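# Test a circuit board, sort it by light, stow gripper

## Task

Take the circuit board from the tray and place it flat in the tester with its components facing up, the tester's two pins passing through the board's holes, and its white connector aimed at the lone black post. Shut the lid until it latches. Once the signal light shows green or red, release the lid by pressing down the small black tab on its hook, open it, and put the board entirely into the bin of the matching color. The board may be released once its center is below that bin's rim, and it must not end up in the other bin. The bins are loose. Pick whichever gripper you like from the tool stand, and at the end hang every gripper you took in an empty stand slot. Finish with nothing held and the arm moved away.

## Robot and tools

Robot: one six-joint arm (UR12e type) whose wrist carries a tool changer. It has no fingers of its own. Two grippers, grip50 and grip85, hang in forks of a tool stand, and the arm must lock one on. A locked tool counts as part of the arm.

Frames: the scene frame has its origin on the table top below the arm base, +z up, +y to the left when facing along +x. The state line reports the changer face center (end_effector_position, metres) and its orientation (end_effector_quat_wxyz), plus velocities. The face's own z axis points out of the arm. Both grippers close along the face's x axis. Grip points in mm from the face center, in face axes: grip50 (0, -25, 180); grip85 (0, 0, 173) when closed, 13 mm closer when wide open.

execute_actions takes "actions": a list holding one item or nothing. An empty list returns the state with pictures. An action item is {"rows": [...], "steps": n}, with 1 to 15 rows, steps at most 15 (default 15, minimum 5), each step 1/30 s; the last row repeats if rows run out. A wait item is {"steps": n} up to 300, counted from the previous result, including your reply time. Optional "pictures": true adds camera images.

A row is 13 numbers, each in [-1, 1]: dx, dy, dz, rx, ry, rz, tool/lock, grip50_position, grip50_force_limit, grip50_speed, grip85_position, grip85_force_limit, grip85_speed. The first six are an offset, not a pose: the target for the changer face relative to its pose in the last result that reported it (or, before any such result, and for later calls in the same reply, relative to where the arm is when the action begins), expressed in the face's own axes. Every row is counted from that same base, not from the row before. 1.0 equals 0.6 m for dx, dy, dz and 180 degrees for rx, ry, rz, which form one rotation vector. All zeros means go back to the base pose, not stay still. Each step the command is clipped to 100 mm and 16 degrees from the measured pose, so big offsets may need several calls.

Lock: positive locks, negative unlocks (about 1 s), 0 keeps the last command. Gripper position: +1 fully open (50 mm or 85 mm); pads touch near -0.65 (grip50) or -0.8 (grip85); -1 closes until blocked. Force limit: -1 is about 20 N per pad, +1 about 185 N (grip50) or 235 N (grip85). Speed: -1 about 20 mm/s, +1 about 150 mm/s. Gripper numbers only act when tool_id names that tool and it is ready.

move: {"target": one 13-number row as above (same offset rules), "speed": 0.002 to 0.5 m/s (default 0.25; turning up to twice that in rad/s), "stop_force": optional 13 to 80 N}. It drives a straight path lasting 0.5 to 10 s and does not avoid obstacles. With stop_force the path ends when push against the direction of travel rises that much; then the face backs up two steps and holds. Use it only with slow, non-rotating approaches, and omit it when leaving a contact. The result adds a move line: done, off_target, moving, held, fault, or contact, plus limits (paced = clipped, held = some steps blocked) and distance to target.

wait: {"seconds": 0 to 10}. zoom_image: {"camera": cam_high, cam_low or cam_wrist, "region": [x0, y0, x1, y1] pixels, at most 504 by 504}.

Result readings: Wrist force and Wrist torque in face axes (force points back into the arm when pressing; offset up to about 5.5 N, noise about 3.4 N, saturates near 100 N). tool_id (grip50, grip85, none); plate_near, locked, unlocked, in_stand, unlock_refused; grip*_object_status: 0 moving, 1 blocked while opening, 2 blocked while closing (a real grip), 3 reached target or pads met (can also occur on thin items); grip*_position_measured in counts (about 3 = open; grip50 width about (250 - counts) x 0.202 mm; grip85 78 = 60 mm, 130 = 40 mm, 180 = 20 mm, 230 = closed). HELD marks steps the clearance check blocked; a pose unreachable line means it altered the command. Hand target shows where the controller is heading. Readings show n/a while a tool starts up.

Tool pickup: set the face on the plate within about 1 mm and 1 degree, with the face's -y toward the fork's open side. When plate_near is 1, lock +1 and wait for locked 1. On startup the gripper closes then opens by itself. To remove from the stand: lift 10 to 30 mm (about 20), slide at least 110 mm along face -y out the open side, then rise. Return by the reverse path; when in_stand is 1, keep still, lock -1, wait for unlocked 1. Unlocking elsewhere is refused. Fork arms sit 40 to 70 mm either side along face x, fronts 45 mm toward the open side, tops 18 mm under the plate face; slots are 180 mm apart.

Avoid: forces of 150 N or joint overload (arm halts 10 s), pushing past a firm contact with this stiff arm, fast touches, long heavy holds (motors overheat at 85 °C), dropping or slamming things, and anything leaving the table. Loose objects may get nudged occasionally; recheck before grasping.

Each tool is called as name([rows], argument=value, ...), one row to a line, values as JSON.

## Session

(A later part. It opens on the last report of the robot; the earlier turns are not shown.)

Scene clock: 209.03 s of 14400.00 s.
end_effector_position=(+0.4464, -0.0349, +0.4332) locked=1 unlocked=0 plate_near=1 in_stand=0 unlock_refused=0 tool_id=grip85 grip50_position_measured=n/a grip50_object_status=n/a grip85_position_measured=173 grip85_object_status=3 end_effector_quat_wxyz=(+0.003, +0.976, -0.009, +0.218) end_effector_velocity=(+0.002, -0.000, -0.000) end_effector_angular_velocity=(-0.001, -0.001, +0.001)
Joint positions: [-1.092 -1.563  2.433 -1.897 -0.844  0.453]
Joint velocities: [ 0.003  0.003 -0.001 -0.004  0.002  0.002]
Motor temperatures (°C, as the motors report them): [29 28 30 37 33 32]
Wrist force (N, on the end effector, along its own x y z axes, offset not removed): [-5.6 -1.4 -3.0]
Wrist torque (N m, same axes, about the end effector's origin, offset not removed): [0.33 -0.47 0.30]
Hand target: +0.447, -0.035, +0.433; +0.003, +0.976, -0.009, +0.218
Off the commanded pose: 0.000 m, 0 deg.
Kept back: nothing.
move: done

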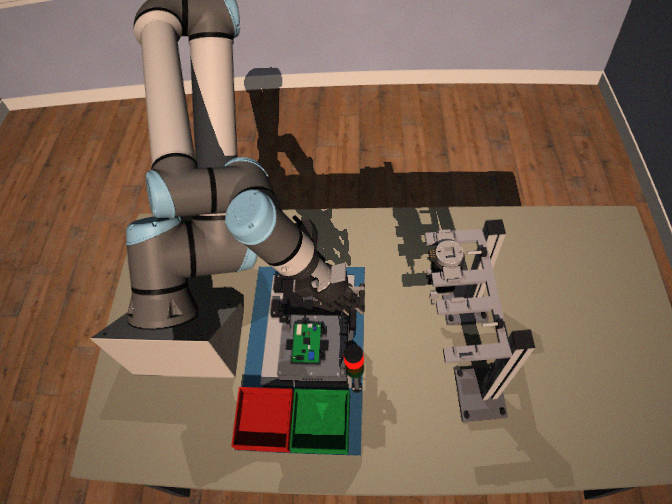

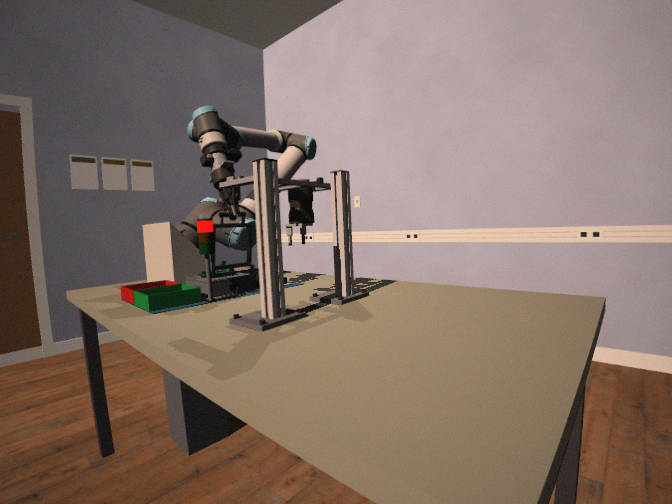

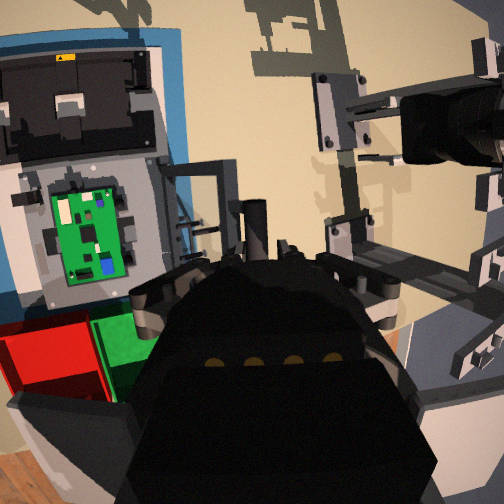

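move(target=[0,0.0,-0.0667,0,0,0,0,0,0,0,-0.35,-1,-1], speed=0.08)

move(target=[-0.1158,0,0.0747,0,-0.139,0,0,0,0,0,1,-0.5,0.5], speed=0.12)

Scene clock: 210.17 s of 14400.00 s.
end_effector_position=(+0.4295, -0.0346, +0.4693) locked=1 unlocked=0 plate_near=1 in_stand=0 unlock_refused=0 tool_id=grip85 grip50_position_measured=n/a grip50_object_status=n/a grip85_position_measured=173 grip85_object_status=3 end_effector_quat_wxyz=(+0.003, +0.976, -0.009, +0.218) end_effector_velocity=(-0.001, +0.000, +0.002) end_effector_angular_velocity=(+0.001, +0.000, +0.000)
Joint positions: [-1.146 -1.602  2.394 -1.78  -0.873  0.392]
Joint velocities: [-0.003 -0.002 -0.002  0.007 -0.001 -0.003]
Motor temperatures (°C, as the motors report them): [29 28 30 37 33 32]
Wrist force (N, on the end effector, along its own x y z axes, offset not removed): [0.1 -3.1 0.3]
Wrist torque (N m, same axes, about the end effector's origin, offset not removed): [-0.31 0.04 0.00]
Hand target: +0.429, -0.035, +0.469; +0.003, +0.976, -0.009, +0.218
Off the commanded pose: 0.000 m, 0 deg.
Kept back: nothing.
move: done

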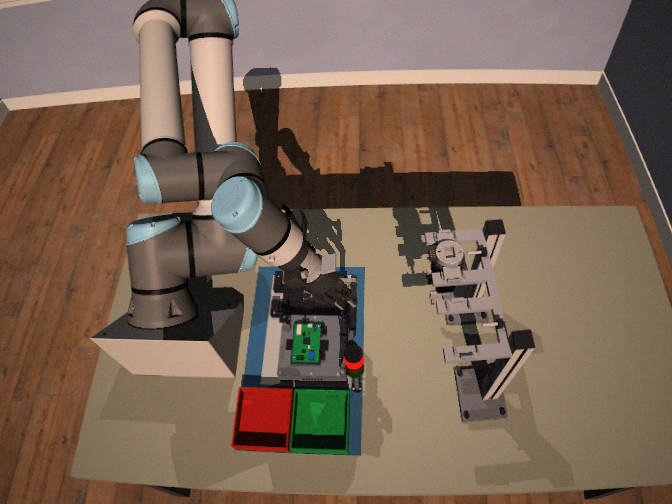

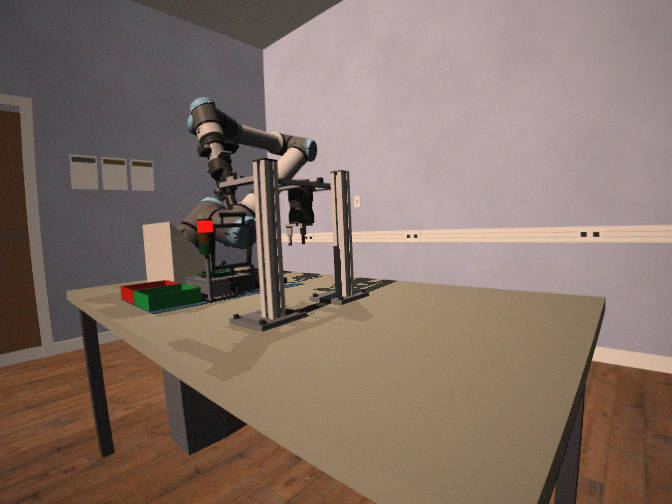

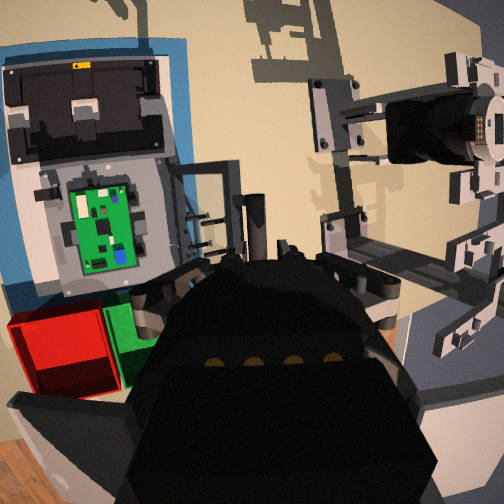

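Scene clock: 212.37 s of 14400.00 s.
end_effector_position=(+0.3857, -0.0340, +0.3993) locked=1 unlocked=0 plate_near=1 in_stand=0 unlock_refused=0 tool_id=grip85 grip50_position_measured=n/a grip50_object_status=n/a grip85_position_measured=3 grip85_object_status=3 end_effector_quat_wxyz=(+0.001, +1.000, -0.009, +0.001) end_effector_velocity=(-0.001, -0.000, -0.002) end_effector_angular_velocity=(-0.001, +0.011, +0.001)
Joint positions: [-1.047 -1.544  2.397 -1.696 -1.216  0.387]
Joint velocities: [ 0.003  0.002  0.001  0.    -0.009  0.   ]
Motor temperatures (°C, as the motors report them): [29 28 30 37 33 32]
Wrist force (N, on the end effector, along its own x y z axes, offset not removed): [1.6 -1.8 -1.2]
Wrist torque (N m, same axes, about the end effector's origin, offset not removed): [-0.29 -0.08 0.12]
Hand target: +0.386, -0.034, +0.399; +0.001, +1.000, -0.009, +0.001
Off the commanded pose: 0.000 m, 0 deg.
Kept back: nothing.
move: done

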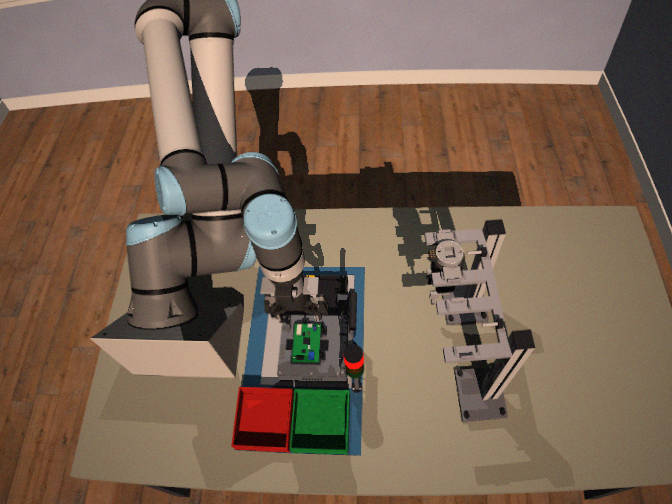

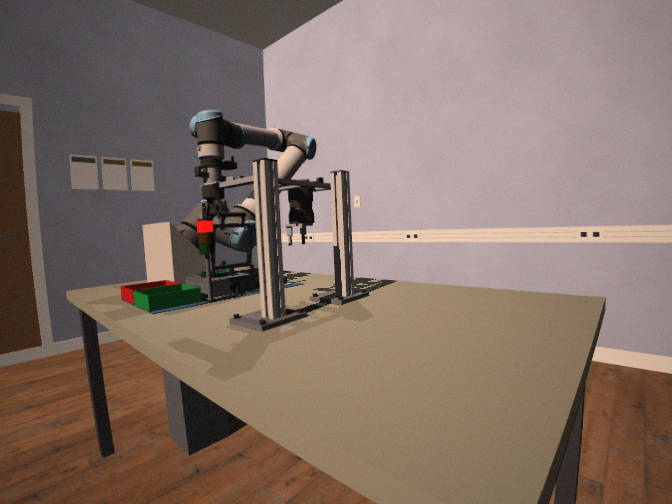

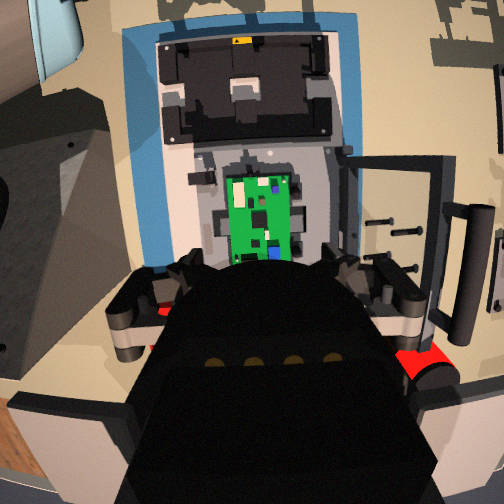

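move(target=[-0.0005,-0.0008,0.21,0,0,0,0,0,0,0,1,-0.5,0.5], speed=0.12)

move(target=[0,0,0.0365,0,0,0,0,0,0,0,1,-0.5,0.5], speed=0.02, stop_force=13)

move(target=[0,0,0,0,0,0,0,0,0,0,-1,-0.5,-0.5])

move(target=[0,0,-0.05,0,0,0,0,0,0,0,-1,-0.5,-0.5], speed=0.02)

move(target=[0,0,-0.12,0,0,0,0,0,0,0,-1,-0.5,-0.5], speed=0.1)

Scene clock: 214.13 s of 14400.00 s.
end_effector_position=(+0.3858, -0.0336, +0.2735) locked=1 unlocked=0 plate_near=1 in_stand=0 unlock_refused=0 tool_id=grip85 grip50_position_measured=n/a grip50_object_status=n/a grip85_position_measured=3 grip85_object_status=3 end_effector_quat_wxyz=(+0.001, +1.000, -0.009, +0.001) end_effector_velocity=(+0.000, -0.000, -0.002) end_effector_angular_velocity=(+0.000, -0.001, +0.000)
Joint positions: [-0.942 -1.432  2.557 -2.001 -1.147  0.474]
Joint velocities: [ 0.002  0.003  0.002 -0.005  0.002  0.001]
Motor temperatures (°C, as the motors report them): [29 28 30 37 33 32]
Wrist force (N, on the end effector, along its own x y z axes, offset not removed): [-4.0 -4.6 -2.0]
Wrist torque (N m, same axes, about the end effector's origin, offset not removed): [-0.60 0.38 0.19]
Hand target: +0.386, -0.034, +0.273; +0.001, +1.000, -0.009, +0.001
Off the commanded pose: 0.000 m, 0 deg.
Kept back: nothing.
move: done

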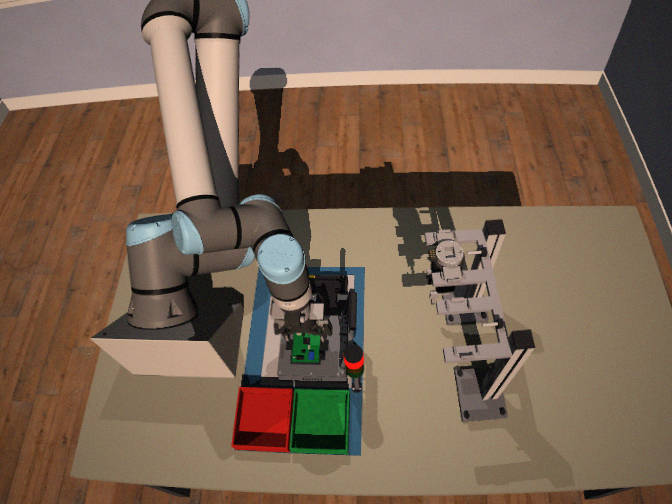

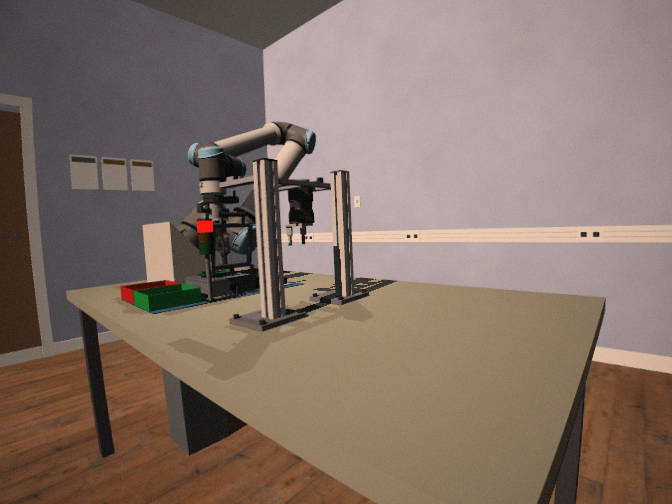

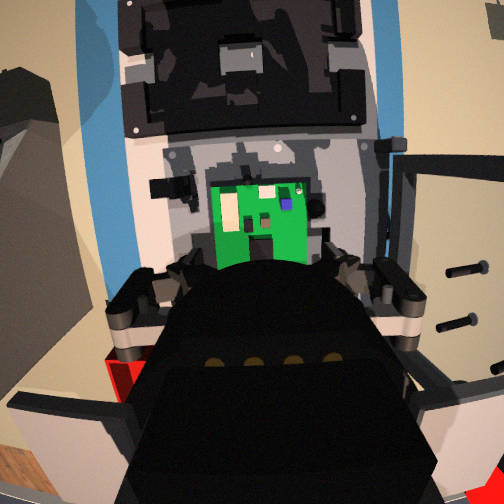

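Scene clock: 215.53 s of 14400.00 s.
end_effector_position=(+0.3858, -0.0336, +0.2518) locked=1 unlocked=0 plate_near=1 in_stand=0 unlock_refused=0 tool_id=grip85 grip50_position_measured=n/a grip50_object_status=n/a grip85_position_measured=3 grip85_object_status=3 end_effector_quat_wxyz=(+0.001, +1.000, -0.009, +0.001) end_effector_velocity=(+0.000, +0.000, -0.002) end_effector_angular_velocity=(+0.000, -0.001, +0.001)
Joint positions: [-0.92  -1.4    2.58  -2.064 -1.134  0.492]
Joint velocities: [ 0.002  0.003  0.002 -0.005  0.002  0.001]
Motor temperatures (°C, as the motors report them): [29 28 30 37 33 32]
Wrist force (N, on the end effector, along its own x y z axes, offset not removed): [-1.6 -1.6 -0.2]
Wrist torque (N m, same axes, about the end effector's origin, offset not removed): [-0.14 -0.01 0.19]
Hand target: +0.386, -0.034, +0.252; +0.001, +1.000, -0.009, +0.001
Off the commanded pose: 0.000 m, 0 deg.
Kept back: nothing.
move: done

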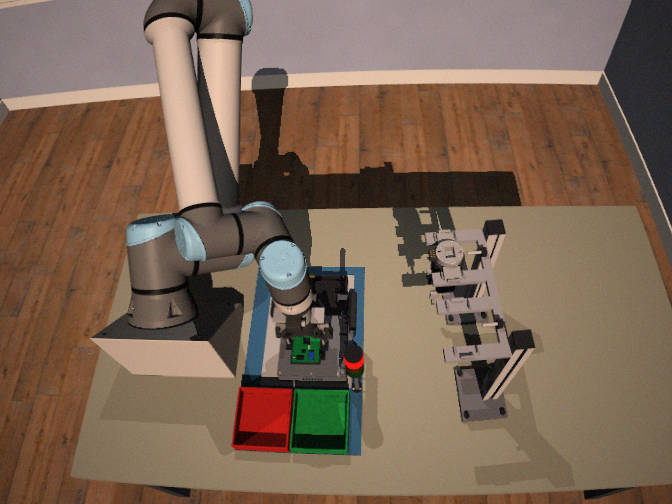

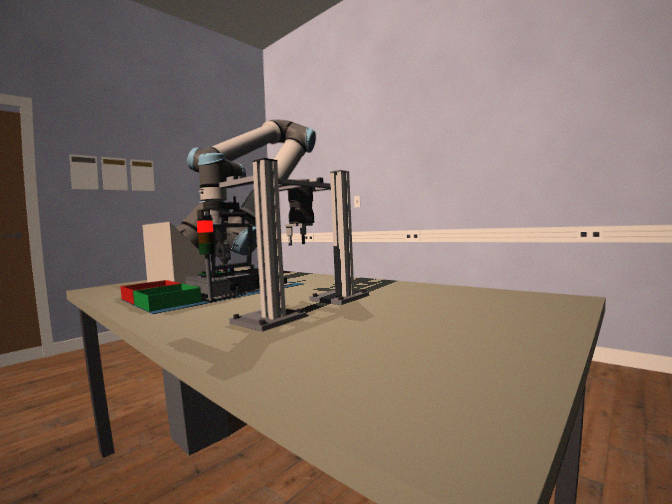

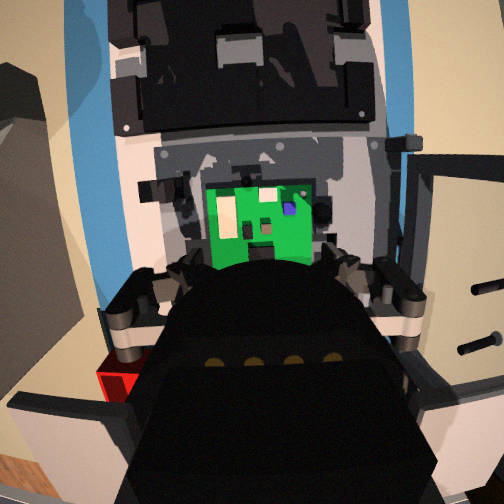

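Scene clock: 216.17 s of 14400.00 s.
end_effector_position=(+0.3858, -0.0336, +0.2517) locked=1 unlocked=0 plate_near=1 in_stand=0 unlock_refused=0 tool_id=grip85 grip50_position_measured=n/a grip50_object_status=n/a grip85_position_measured=49 grip85_object_status=2 end_effector_quat_wxyz=(+0.001, +1.000, -0.009, +0.001) end_effector_velocity=(-0.000, -0.000, -0.000) end_effector_angular_velocity=(-0.000, +0.001, -0.002)
Joint positions: [-0.92  -1.4    2.58  -2.064 -1.134  0.492]
Joint velocities: [-0.     0.     0.    -0.    -0.001  0.001]
Motor temperatures (°C, as the motors report them): [29 28 30 37 33 32]
Wrist force (N, on the end effector, along its own x y z axes, offset not removed): [-17.6 -2.8 -25.6]
Wrist torque (N m, same axes, about the end effector's origin, offset not removed): [0.76 -3.02 0.12]
Hand target: +0.386, -0.034, +0.252; +0.001, +1.000, -0.009, +0.001
Off the commanded pose: 0.000 m, 0 deg.
Kept back: nothing.
move: done

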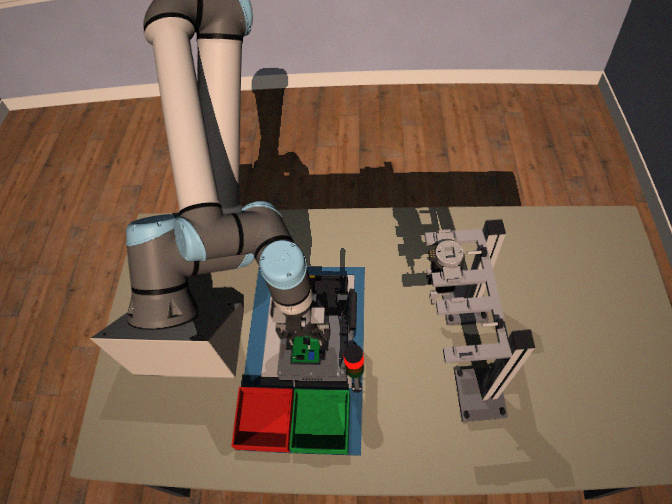

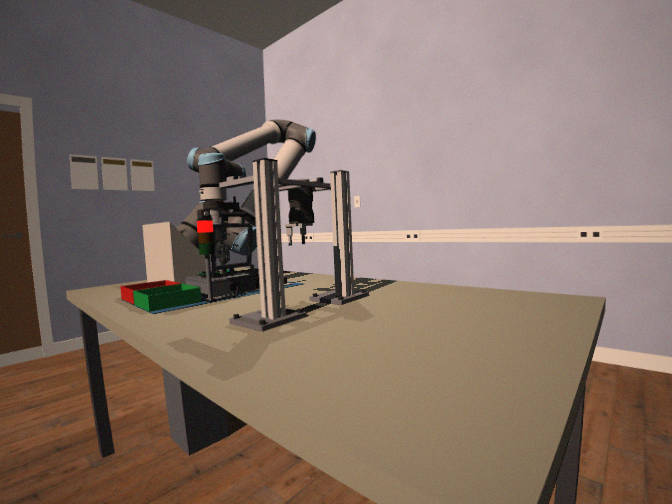

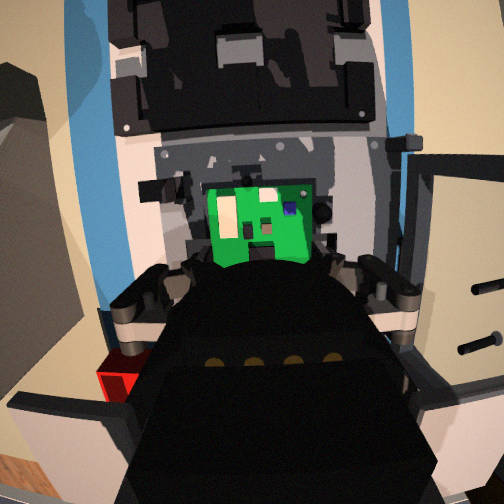

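Scene clock: 217.97 s of 14400.00 s.
end_effector_position=(+0.3857, -0.0336, +0.2816) locked=1 unlocked=0 plate_near=1 in_stand=0 unlock_refused=0 tool_id=grip85 grip50_position_measured=n/a grip50_object_status=n/a grip85_position_measured=50 grip85_object_status=2 end_effector_quat_wxyz=(+0.001, +1.000, -0.009, +0.001) end_effector_velocity=(-0.000, -0.000, +0.002) end_effector_angular_velocity=(+0.000, +0.000, +0.001)
Joint positions: [-0.949 -1.443  2.548 -1.978 -1.152  0.467]
Joint velocities: [-0.002 -0.002 -0.002  0.005 -0.001 -0.003]
Motor temperatures (°C, as the motors report them): [29 28 30 37 33 32]
Wrist force (N, on the end effector, along its own x y z axes, offset not removed): [-3.9 0.9 -1.3]
Wrist torque (N m, same axes, about the end effector's origin, offset not removed): [-0.01 0.22 0.00]
Hand target: +0.386, -0.034, +0.282; +0.001, +1.000, -0.009, +0.001
Off the commanded pose: 0.000 m, 0 deg.
Kept back: nothing.
move: done

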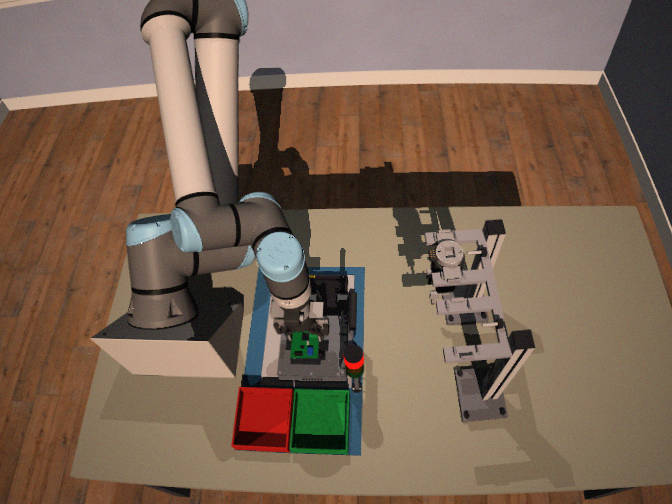

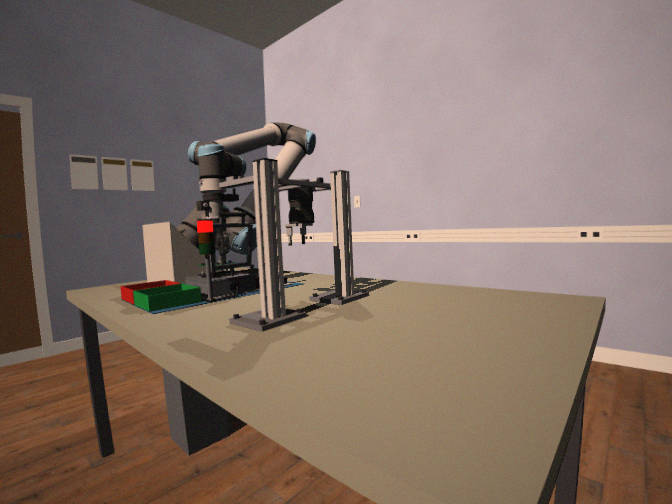

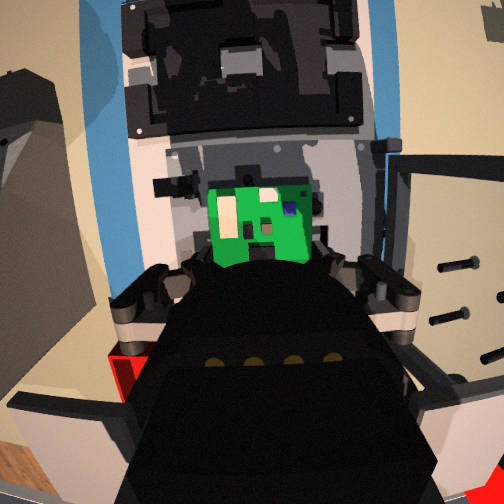

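Scene clock: 219.13 s of 14400.00 s.
end_effector_position=(+0.3855, -0.0335, +0.3534) locked=1 unlocked=0 plate_near=1 in_stand=0 unlock_refused=0 tool_id=grip85 grip50_position_measured=n/a grip50_object_status=n/a grip85_position_measured=50 grip85_object_status=2 end_effector_quat_wxyz=(+0.001, +1.000, -0.009, +0.001) end_effector_velocity=(+0.000, +0.000, +0.002) end_effector_angular_velocity=(+0.000, -0.001, +0.001)
Joint positions: [-1.012 -1.517  2.46  -1.796 -1.193  0.415]
Joint velocities: [-0.001 -0.001 -0.002  0.004 -0.    -0.002]
Motor temperatures (°C, as the motors report them): [29 28 30 37 33 32]
Wrist force (N, on the end effector, along its own x y z axes, offset not removed): [-2.3 3.8 -2.4]
Wrist torque (N m, same axes, about the end effector's origin, offset not removed): [0.13 -0.04 0.10]
Hand target: +0.386, -0.034, +0.354; +0.001, +1.000, -0.009, +0.001
Off the commanded pose: 0.000 m, 0 deg.
Kept back: nothing.
move: done

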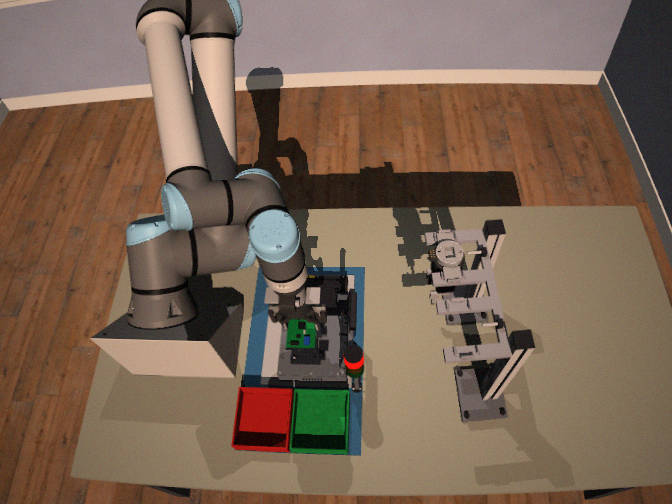

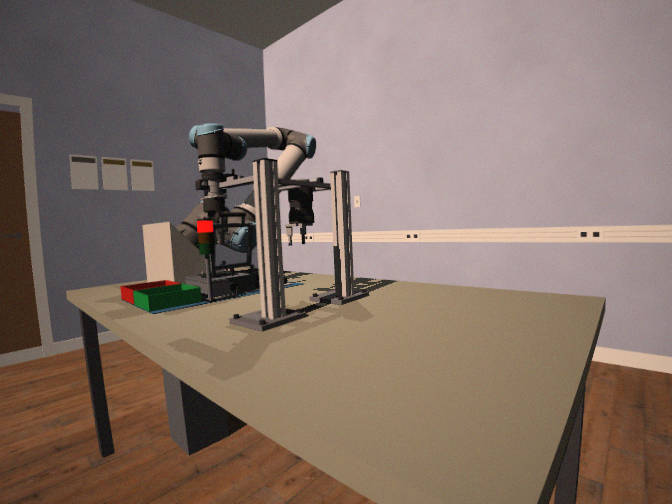

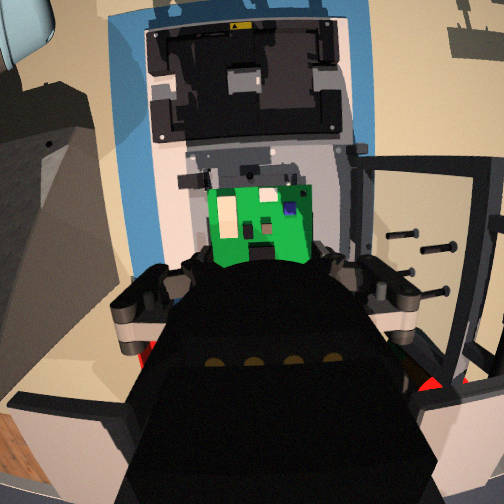

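Move over red bin (0.27, −0.24), lower partway.

move(target=[-0.19,0.35,0.1,0,0,0,0,0,0,0,-1,-0.5,-0.5], speed=0.15)

zoom_image(camera="cam_high", region=[180,300,400,480])

Scene clock: 221.53 s of 14400.00 s.
end_effector_position=(+0.2684, -0.2411, +0.2935) locked=1 unlocked=0 plate_near=1 in_stand=0 unlock_refused=0 tool_id=grip85 grip50_position_measured=n/a grip50_object_status=n/a grip85_position_measured=50 grip85_object_status=2 end_effector_quat_wxyz=(+0.001, +1.000, -0.009, +0.001) end_effector_velocity=(-0.001, -0.002, -0.001) end_effector_angular_velocity=(+0.000, -0.001, -0.000)
Joint positions: [-1.335 -1.053  2.507 -2.242 -1.414  0.171]
Joint velocities: [-0.002  0.005 -0.001 -0.003 -0.001 -0.002]
Motor temperatures (°C, as the motors report them): [29 28 30 37 33 32]
Wrist force (N, on the end effector, along its own x y z axes, offset not removed): [1.5 -2.8 2.7]
Wrist torque (N m, same axes, about the end effector's origin, offset not removed): [-0.18 -0.01 0.17]
Hand target: +0.268, -0.241, +0.293; +0.001, +1.000, -0.009, +0.001
Off the commanded pose: 0.001 m, 0 deg.
Kept back: nothing.
move: done

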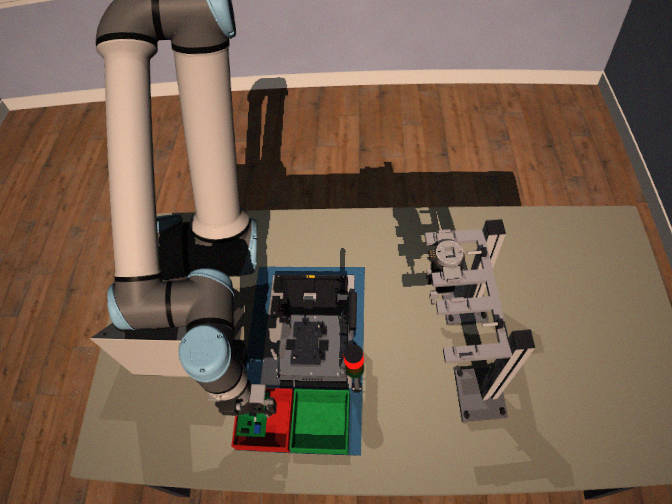

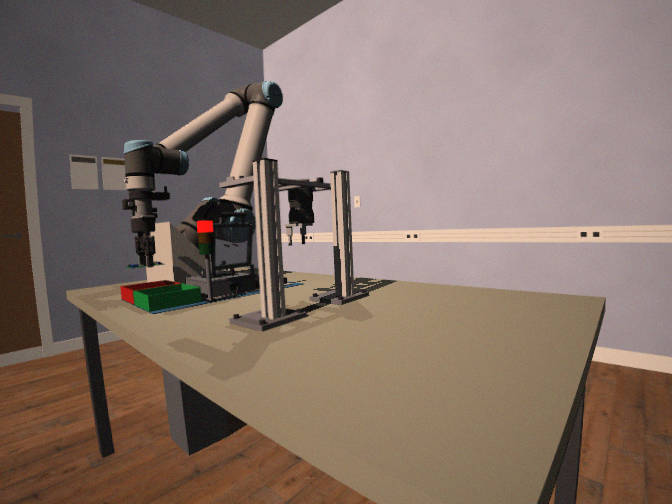

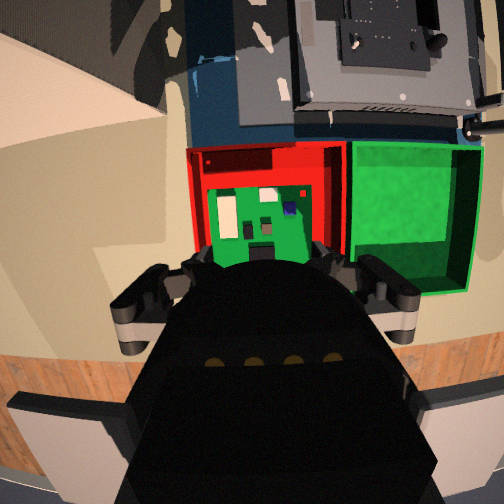

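Region (180, 300, 400, 480) of cam_high's 672x504 image, scaled by 2.291, with more detail than that image has; it fills the top 412 rows of this view, and the rest is white.

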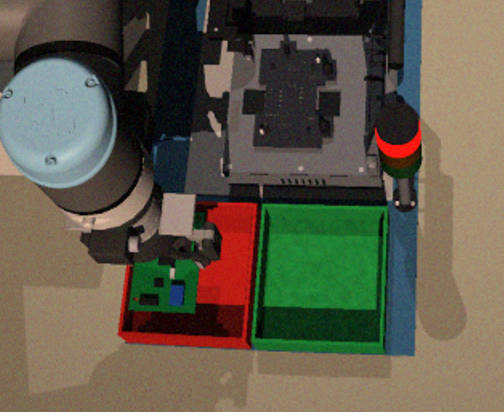

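move(target=[0.01,0,0.15,0,0,0,0,0,0,0,-1,-0.5,-0.5], speed=0.04, stop_force=15)

Scene clock: 224.63 s of 14400.00 s.
end_effector_position=(+0.2747, -0.2413, +0.2037) locked=1 unlocked=0 plate_near=1 in_stand=0 unlock_refused=0 tool_id=grip85 grip50_position_measured=n/a grip50_object_status=n/a grip85_position_measured=50 grip85_object_status=2 end_effector_quat_wxyz=(+0.001, +1.000, -0.009, +0.001) end_effector_velocity=(+0.000, -0.000, -0.001) end_effector_angular_velocity=(-0.001, +0.001, +0.000)
Joint positions: [-1.285 -0.867  2.577 -2.504 -1.379  0.207]
Joint velocities: [ 0.001  0.004  0.001 -0.005  0.     0.001]
Motor temperatures (°C, as the motors report them): [29 28 30 37 33 32]
Wrist force (N, on the end effector, along its own x y z axes, offset not removed): [-3.1 3.5 -1.8]
Wrist torque (N m, same axes, about the end effector's origin, offset not removed): [0.11 0.22 0.06]
Hand target: +0.275, -0.241, +0.204; +0.001, +1.000, -0.009, +0.001
Off the commanded pose: 0.000 m, 0 deg.
Kept back: nothing.
move: done

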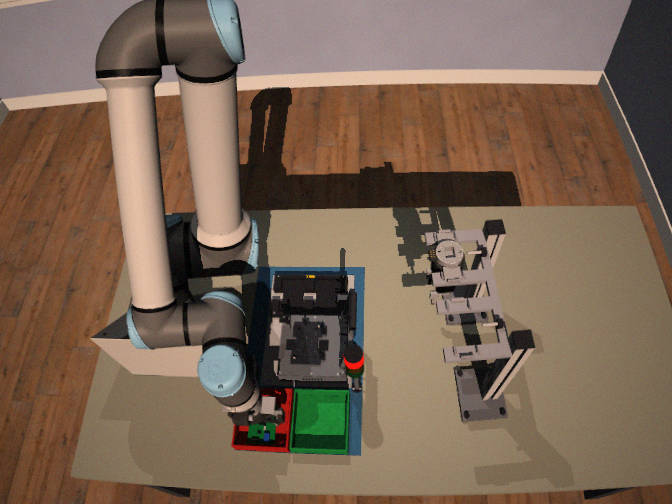

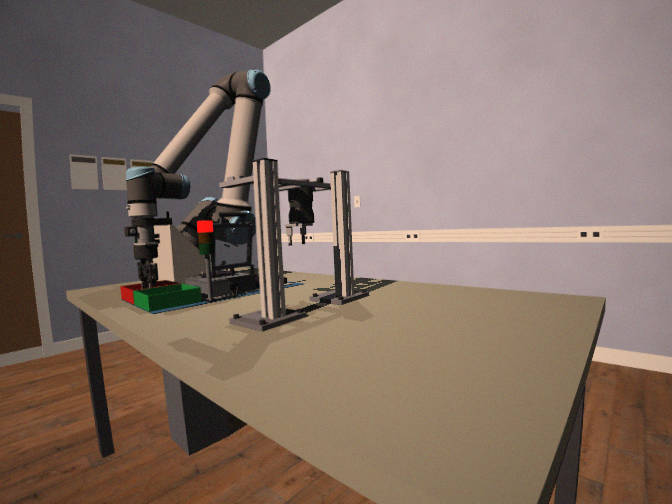

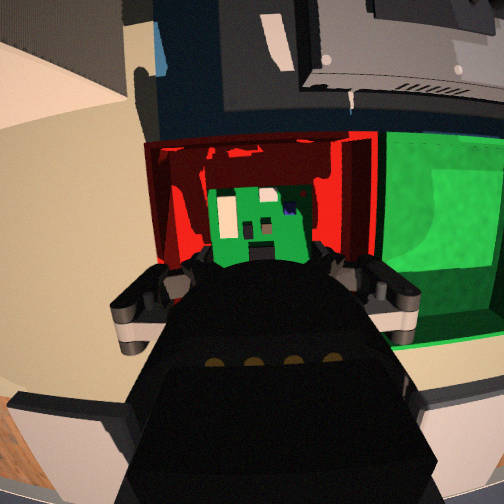

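move(target=[0,0,0.02,0,0,0,0,0,0,0,-1,-0.5,-0.5], speed=0.01, stop_force=13)

move(target=[0,0,0,0,0,0,0,0,0,0,1,-0.5,-0.5])

move(target=[0,0,-0.4,0,0,0,0,0,0,0,1,-0.5,-0.5], speed=0.15)

Scene clock: 226.27 s of 14400.00 s.
end_effector_position=(+0.2747, -0.2413, +0.1919) locked=1 unlocked=0 plate_near=1 in_stand=0 unlock_refused=0 tool_id=grip85 grip50_position_measured=n/a grip50_object_status=n/a grip85_position_measured=50 grip85_object_status=2 end_effector_quat_wxyz=(+0.001, +1.000, -0.009, +0.001) end_effector_velocity=(-0.000, -0.000, -0.002) end_effector_angular_velocity=(-0.000, +0.000, -0.001)
Joint positions: [-1.279 -0.839  2.584 -2.541 -1.375  0.211]
Joint velocities: [ 0.001  0.004  0.001 -0.005 -0.     0.001]
Motor temperatures (°C, as the motors report them): [29 28 30 37 33 32]
Wrist force (N, on the end effector, along its own x y z axes, offset not removed): [1.6 0.1 2.6]
Wrist torque (N m, same axes, about the end effector's origin, offset not removed): [-0.13 -0.11 0.15]
Hand target: +0.275, -0.241, +0.192; +0.001, +1.000, -0.009, +0.001
Off the commanded pose: 0.000 m, 0 deg.
Kept back: nothing.
move: done

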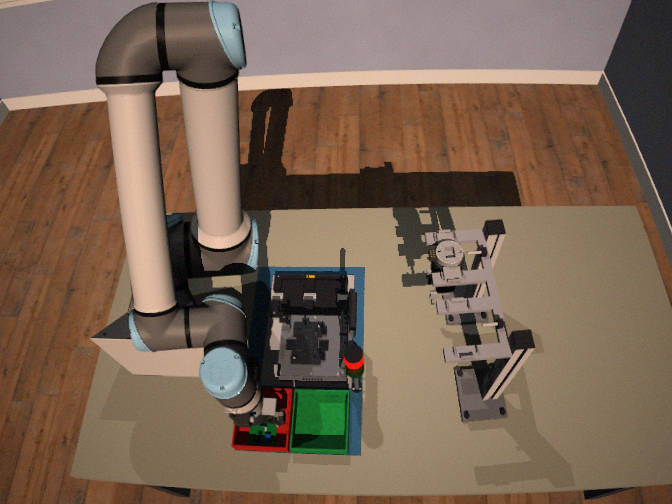

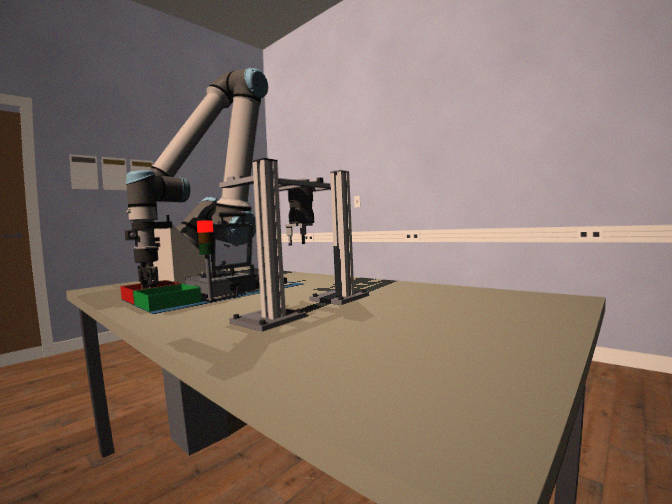

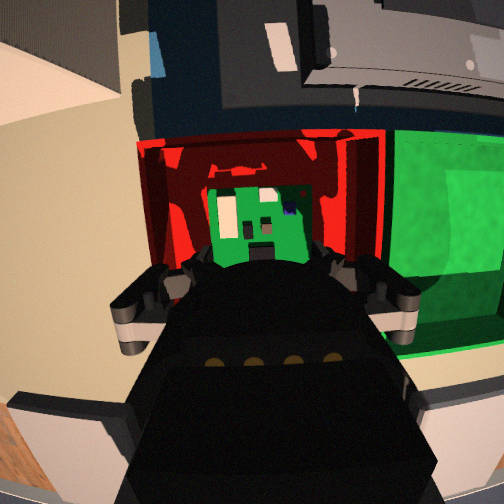

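Scene clock: 227.00 s of 14400.00 s.
end_effector_position=(+0.2747, -0.2413, +0.1918) locked=1 unlocked=0 plate_near=1 in_stand=0 unlock_refused=0 tool_id=grip85 grip50_position_measured=n/a grip50_object_status=n/a grip85_position_measured=3 grip85_object_status=3 end_effector_quat_wxyz=(+0.001, +1.000, -0.009, +0.001) end_effector_velocity=(+0.000, +0.000, +0.000) end_effector_angular_velocity=(+0.000, -0.001, -0.001)
Joint positions: [-1.279 -0.839  2.584 -2.541 -1.375  0.211]
Joint velocities: [ 0.    -0.    -0.     0.     0.001  0.001]
Motor temperatures (°C, as the motors report them): [29 28 30 37 33 32]
Wrist force (N, on the end effector, along its own x y z axes, offset not removed): [-3.0 -2.5 3.3]
Wrist torque (N m, same axes, about the end effector's origin, offset not removed): [-0.24 0.10 0.01]
Hand target: +0.275, -0.241, +0.192; +0.001, +1.000, -0.009, +0.001
Off the commanded pose: 0.000 m, 0 deg.
Kept back: nothing.
move: done

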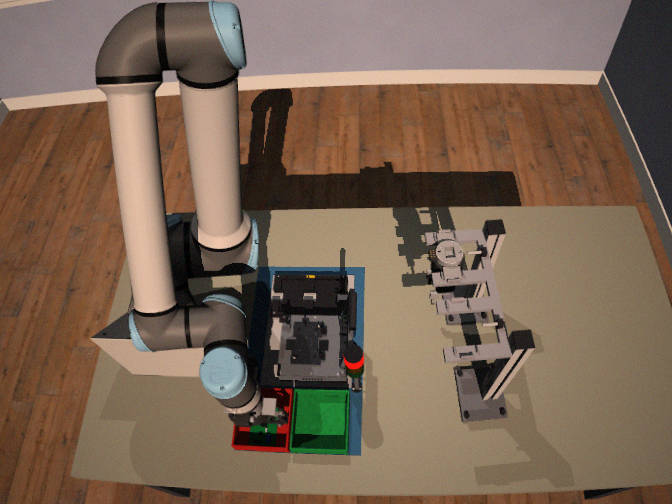

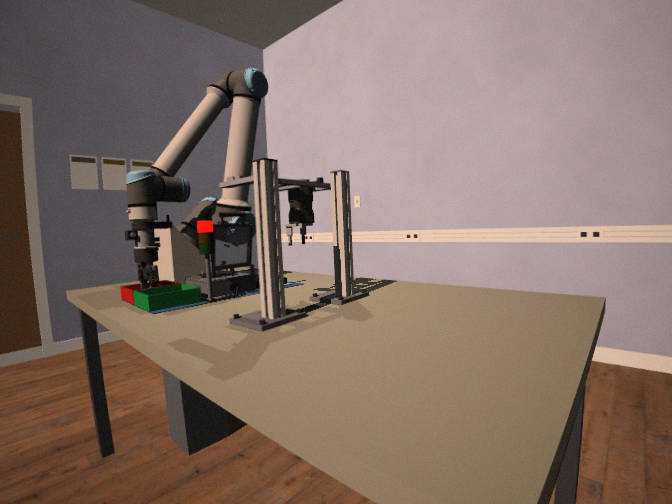

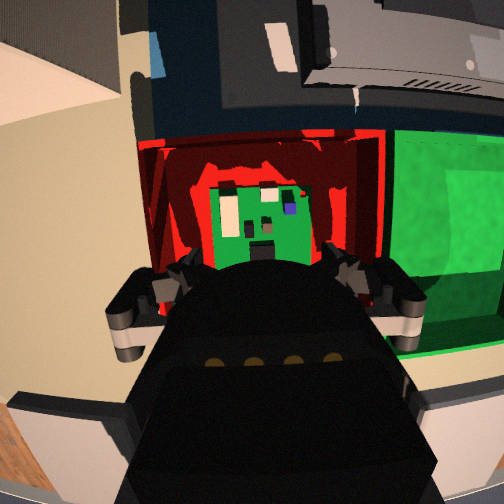

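Scene clock: 229.10 s of 14400.00 s.
end_effector_position=(+0.2739, -0.2411, +0.4315) locked=1 unlocked=0 plate_near=1 in_stand=0 unlock_refused=0 tool_id=grip85 grip50_position_measured=n/a grip50_object_status=n/a grip85_position_measured=3 grip85_object_status=3 end_effector_quat_wxyz=(+0.001, +1.000, -0.009, +0.001) end_effector_velocity=(+0.000, +0.000, +0.002) end_effector_angular_velocity=(+0.000, -0.000, -0.001)
Joint positions: [-1.363 -1.217  2.334 -1.901 -1.434  0.151]
Joint velocities: [-0.    -0.001 -0.002  0.003  0.     0.   ]
Motor temperatures (°C, as the motors report them): [29 28 30 37 33 32]
Wrist force (N, on the end effector, along its own x y z axes, offset not removed): [-3.6 1.8 -1.9]
Wrist torque (N m, same axes, about the end effector's origin, offset not removed): [-0.05 0.42 -0.06]
Hand target: +0.274, -0.241, +0.432; +0.001, +1.000, -0.009, +0.001
Off the commanded pose: 0.000 m, 0 deg.
Kept back: nothing.
move: done

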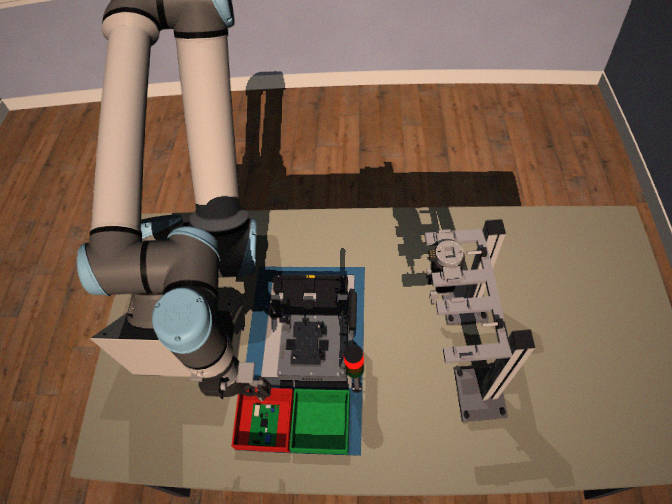

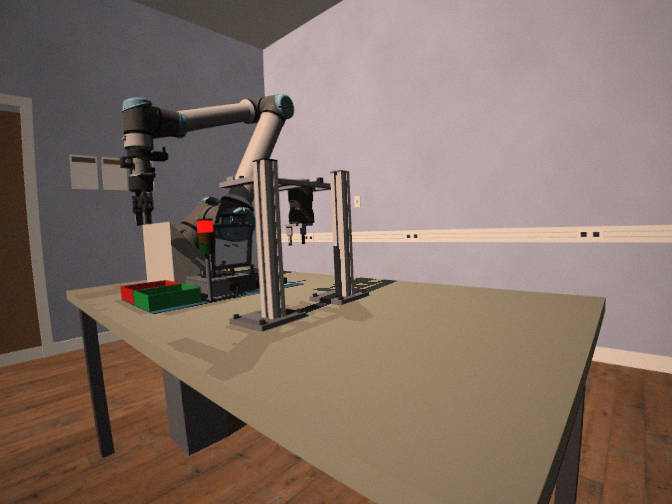

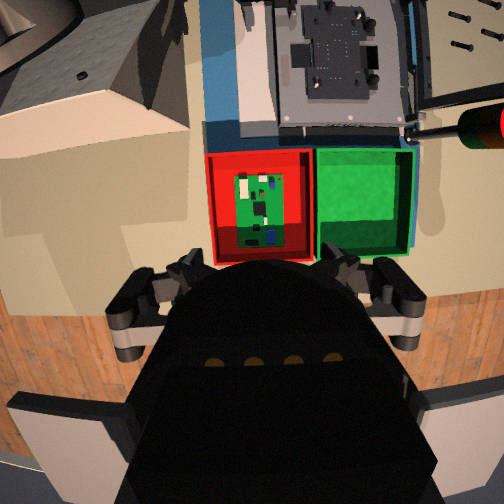

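move(target=[0.597,0,0,0,0,-0.5278,0,0,0,0,1,-0.5,-0.5], speed=0.2)

Scene clock: 233.97 s of 14400.00 s.
end_effector_position=(+0.6317, -0.2476, +0.4327) locked=1 unlocked=0 plate_near=1 in_stand=0 unlock_refused=0 tool_id=grip85 grip50_position_measured=n/a grip50_object_status=n/a grip85_position_measured=3 grip85_object_status=3 end_effector_quat_wxyz=(+0.002, +0.683, +0.731, +0.000) end_effector_velocity=(+0.002, +0.000, -0.000) end_effector_angular_velocity=(+0.001, -0.001, +0.008)
Joint positions: [-0.877 -0.958  1.877 -1.818 -1.107 -1.128]
Joint velocities: [ 0.002  0.002 -0.003  0.001  0.002 -0.006]
Motor temperatures (°C, as the motors report them): [29 28 30 37 33 32]
Wrist force (N, on the end effector, along its own x y z axes, offset not removed): [-1.3 -1.2 4.0]
Wrist torque (N m, same axes, about the end effector's origin, offset not removed): [-0.05 0.05 0.22]
Hand target: +0.632, -0.248, +0.433; +0.002, +0.682, +0.731, +0.000
Off the commanded pose: 0.000 m, 0 deg.
Kept back: nothing.
move: done

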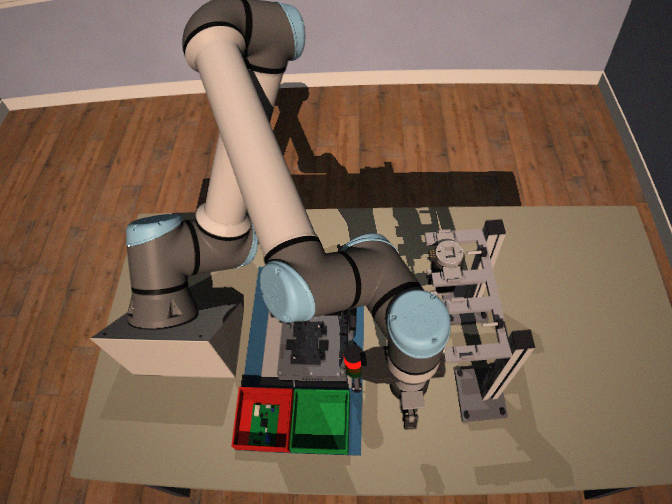

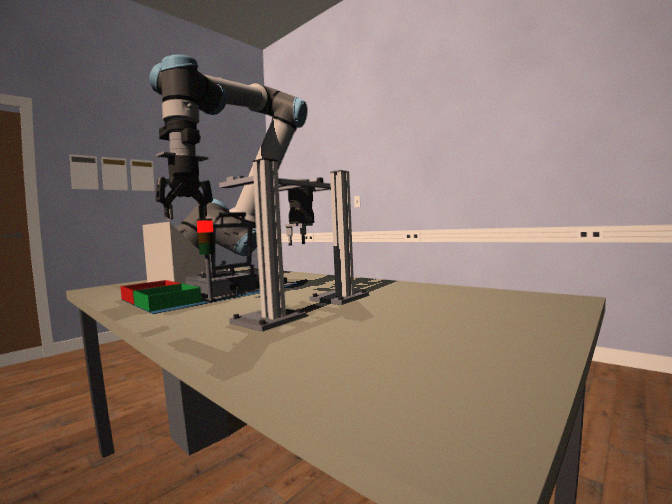

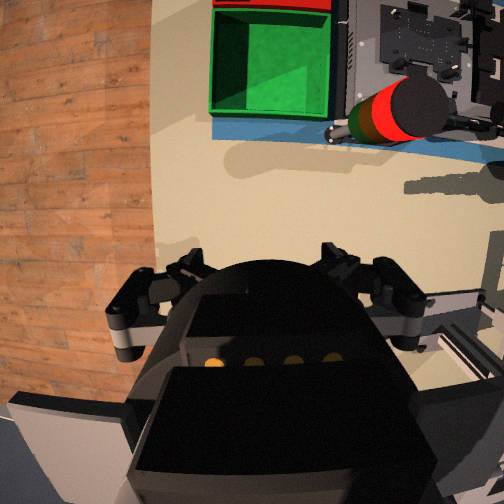

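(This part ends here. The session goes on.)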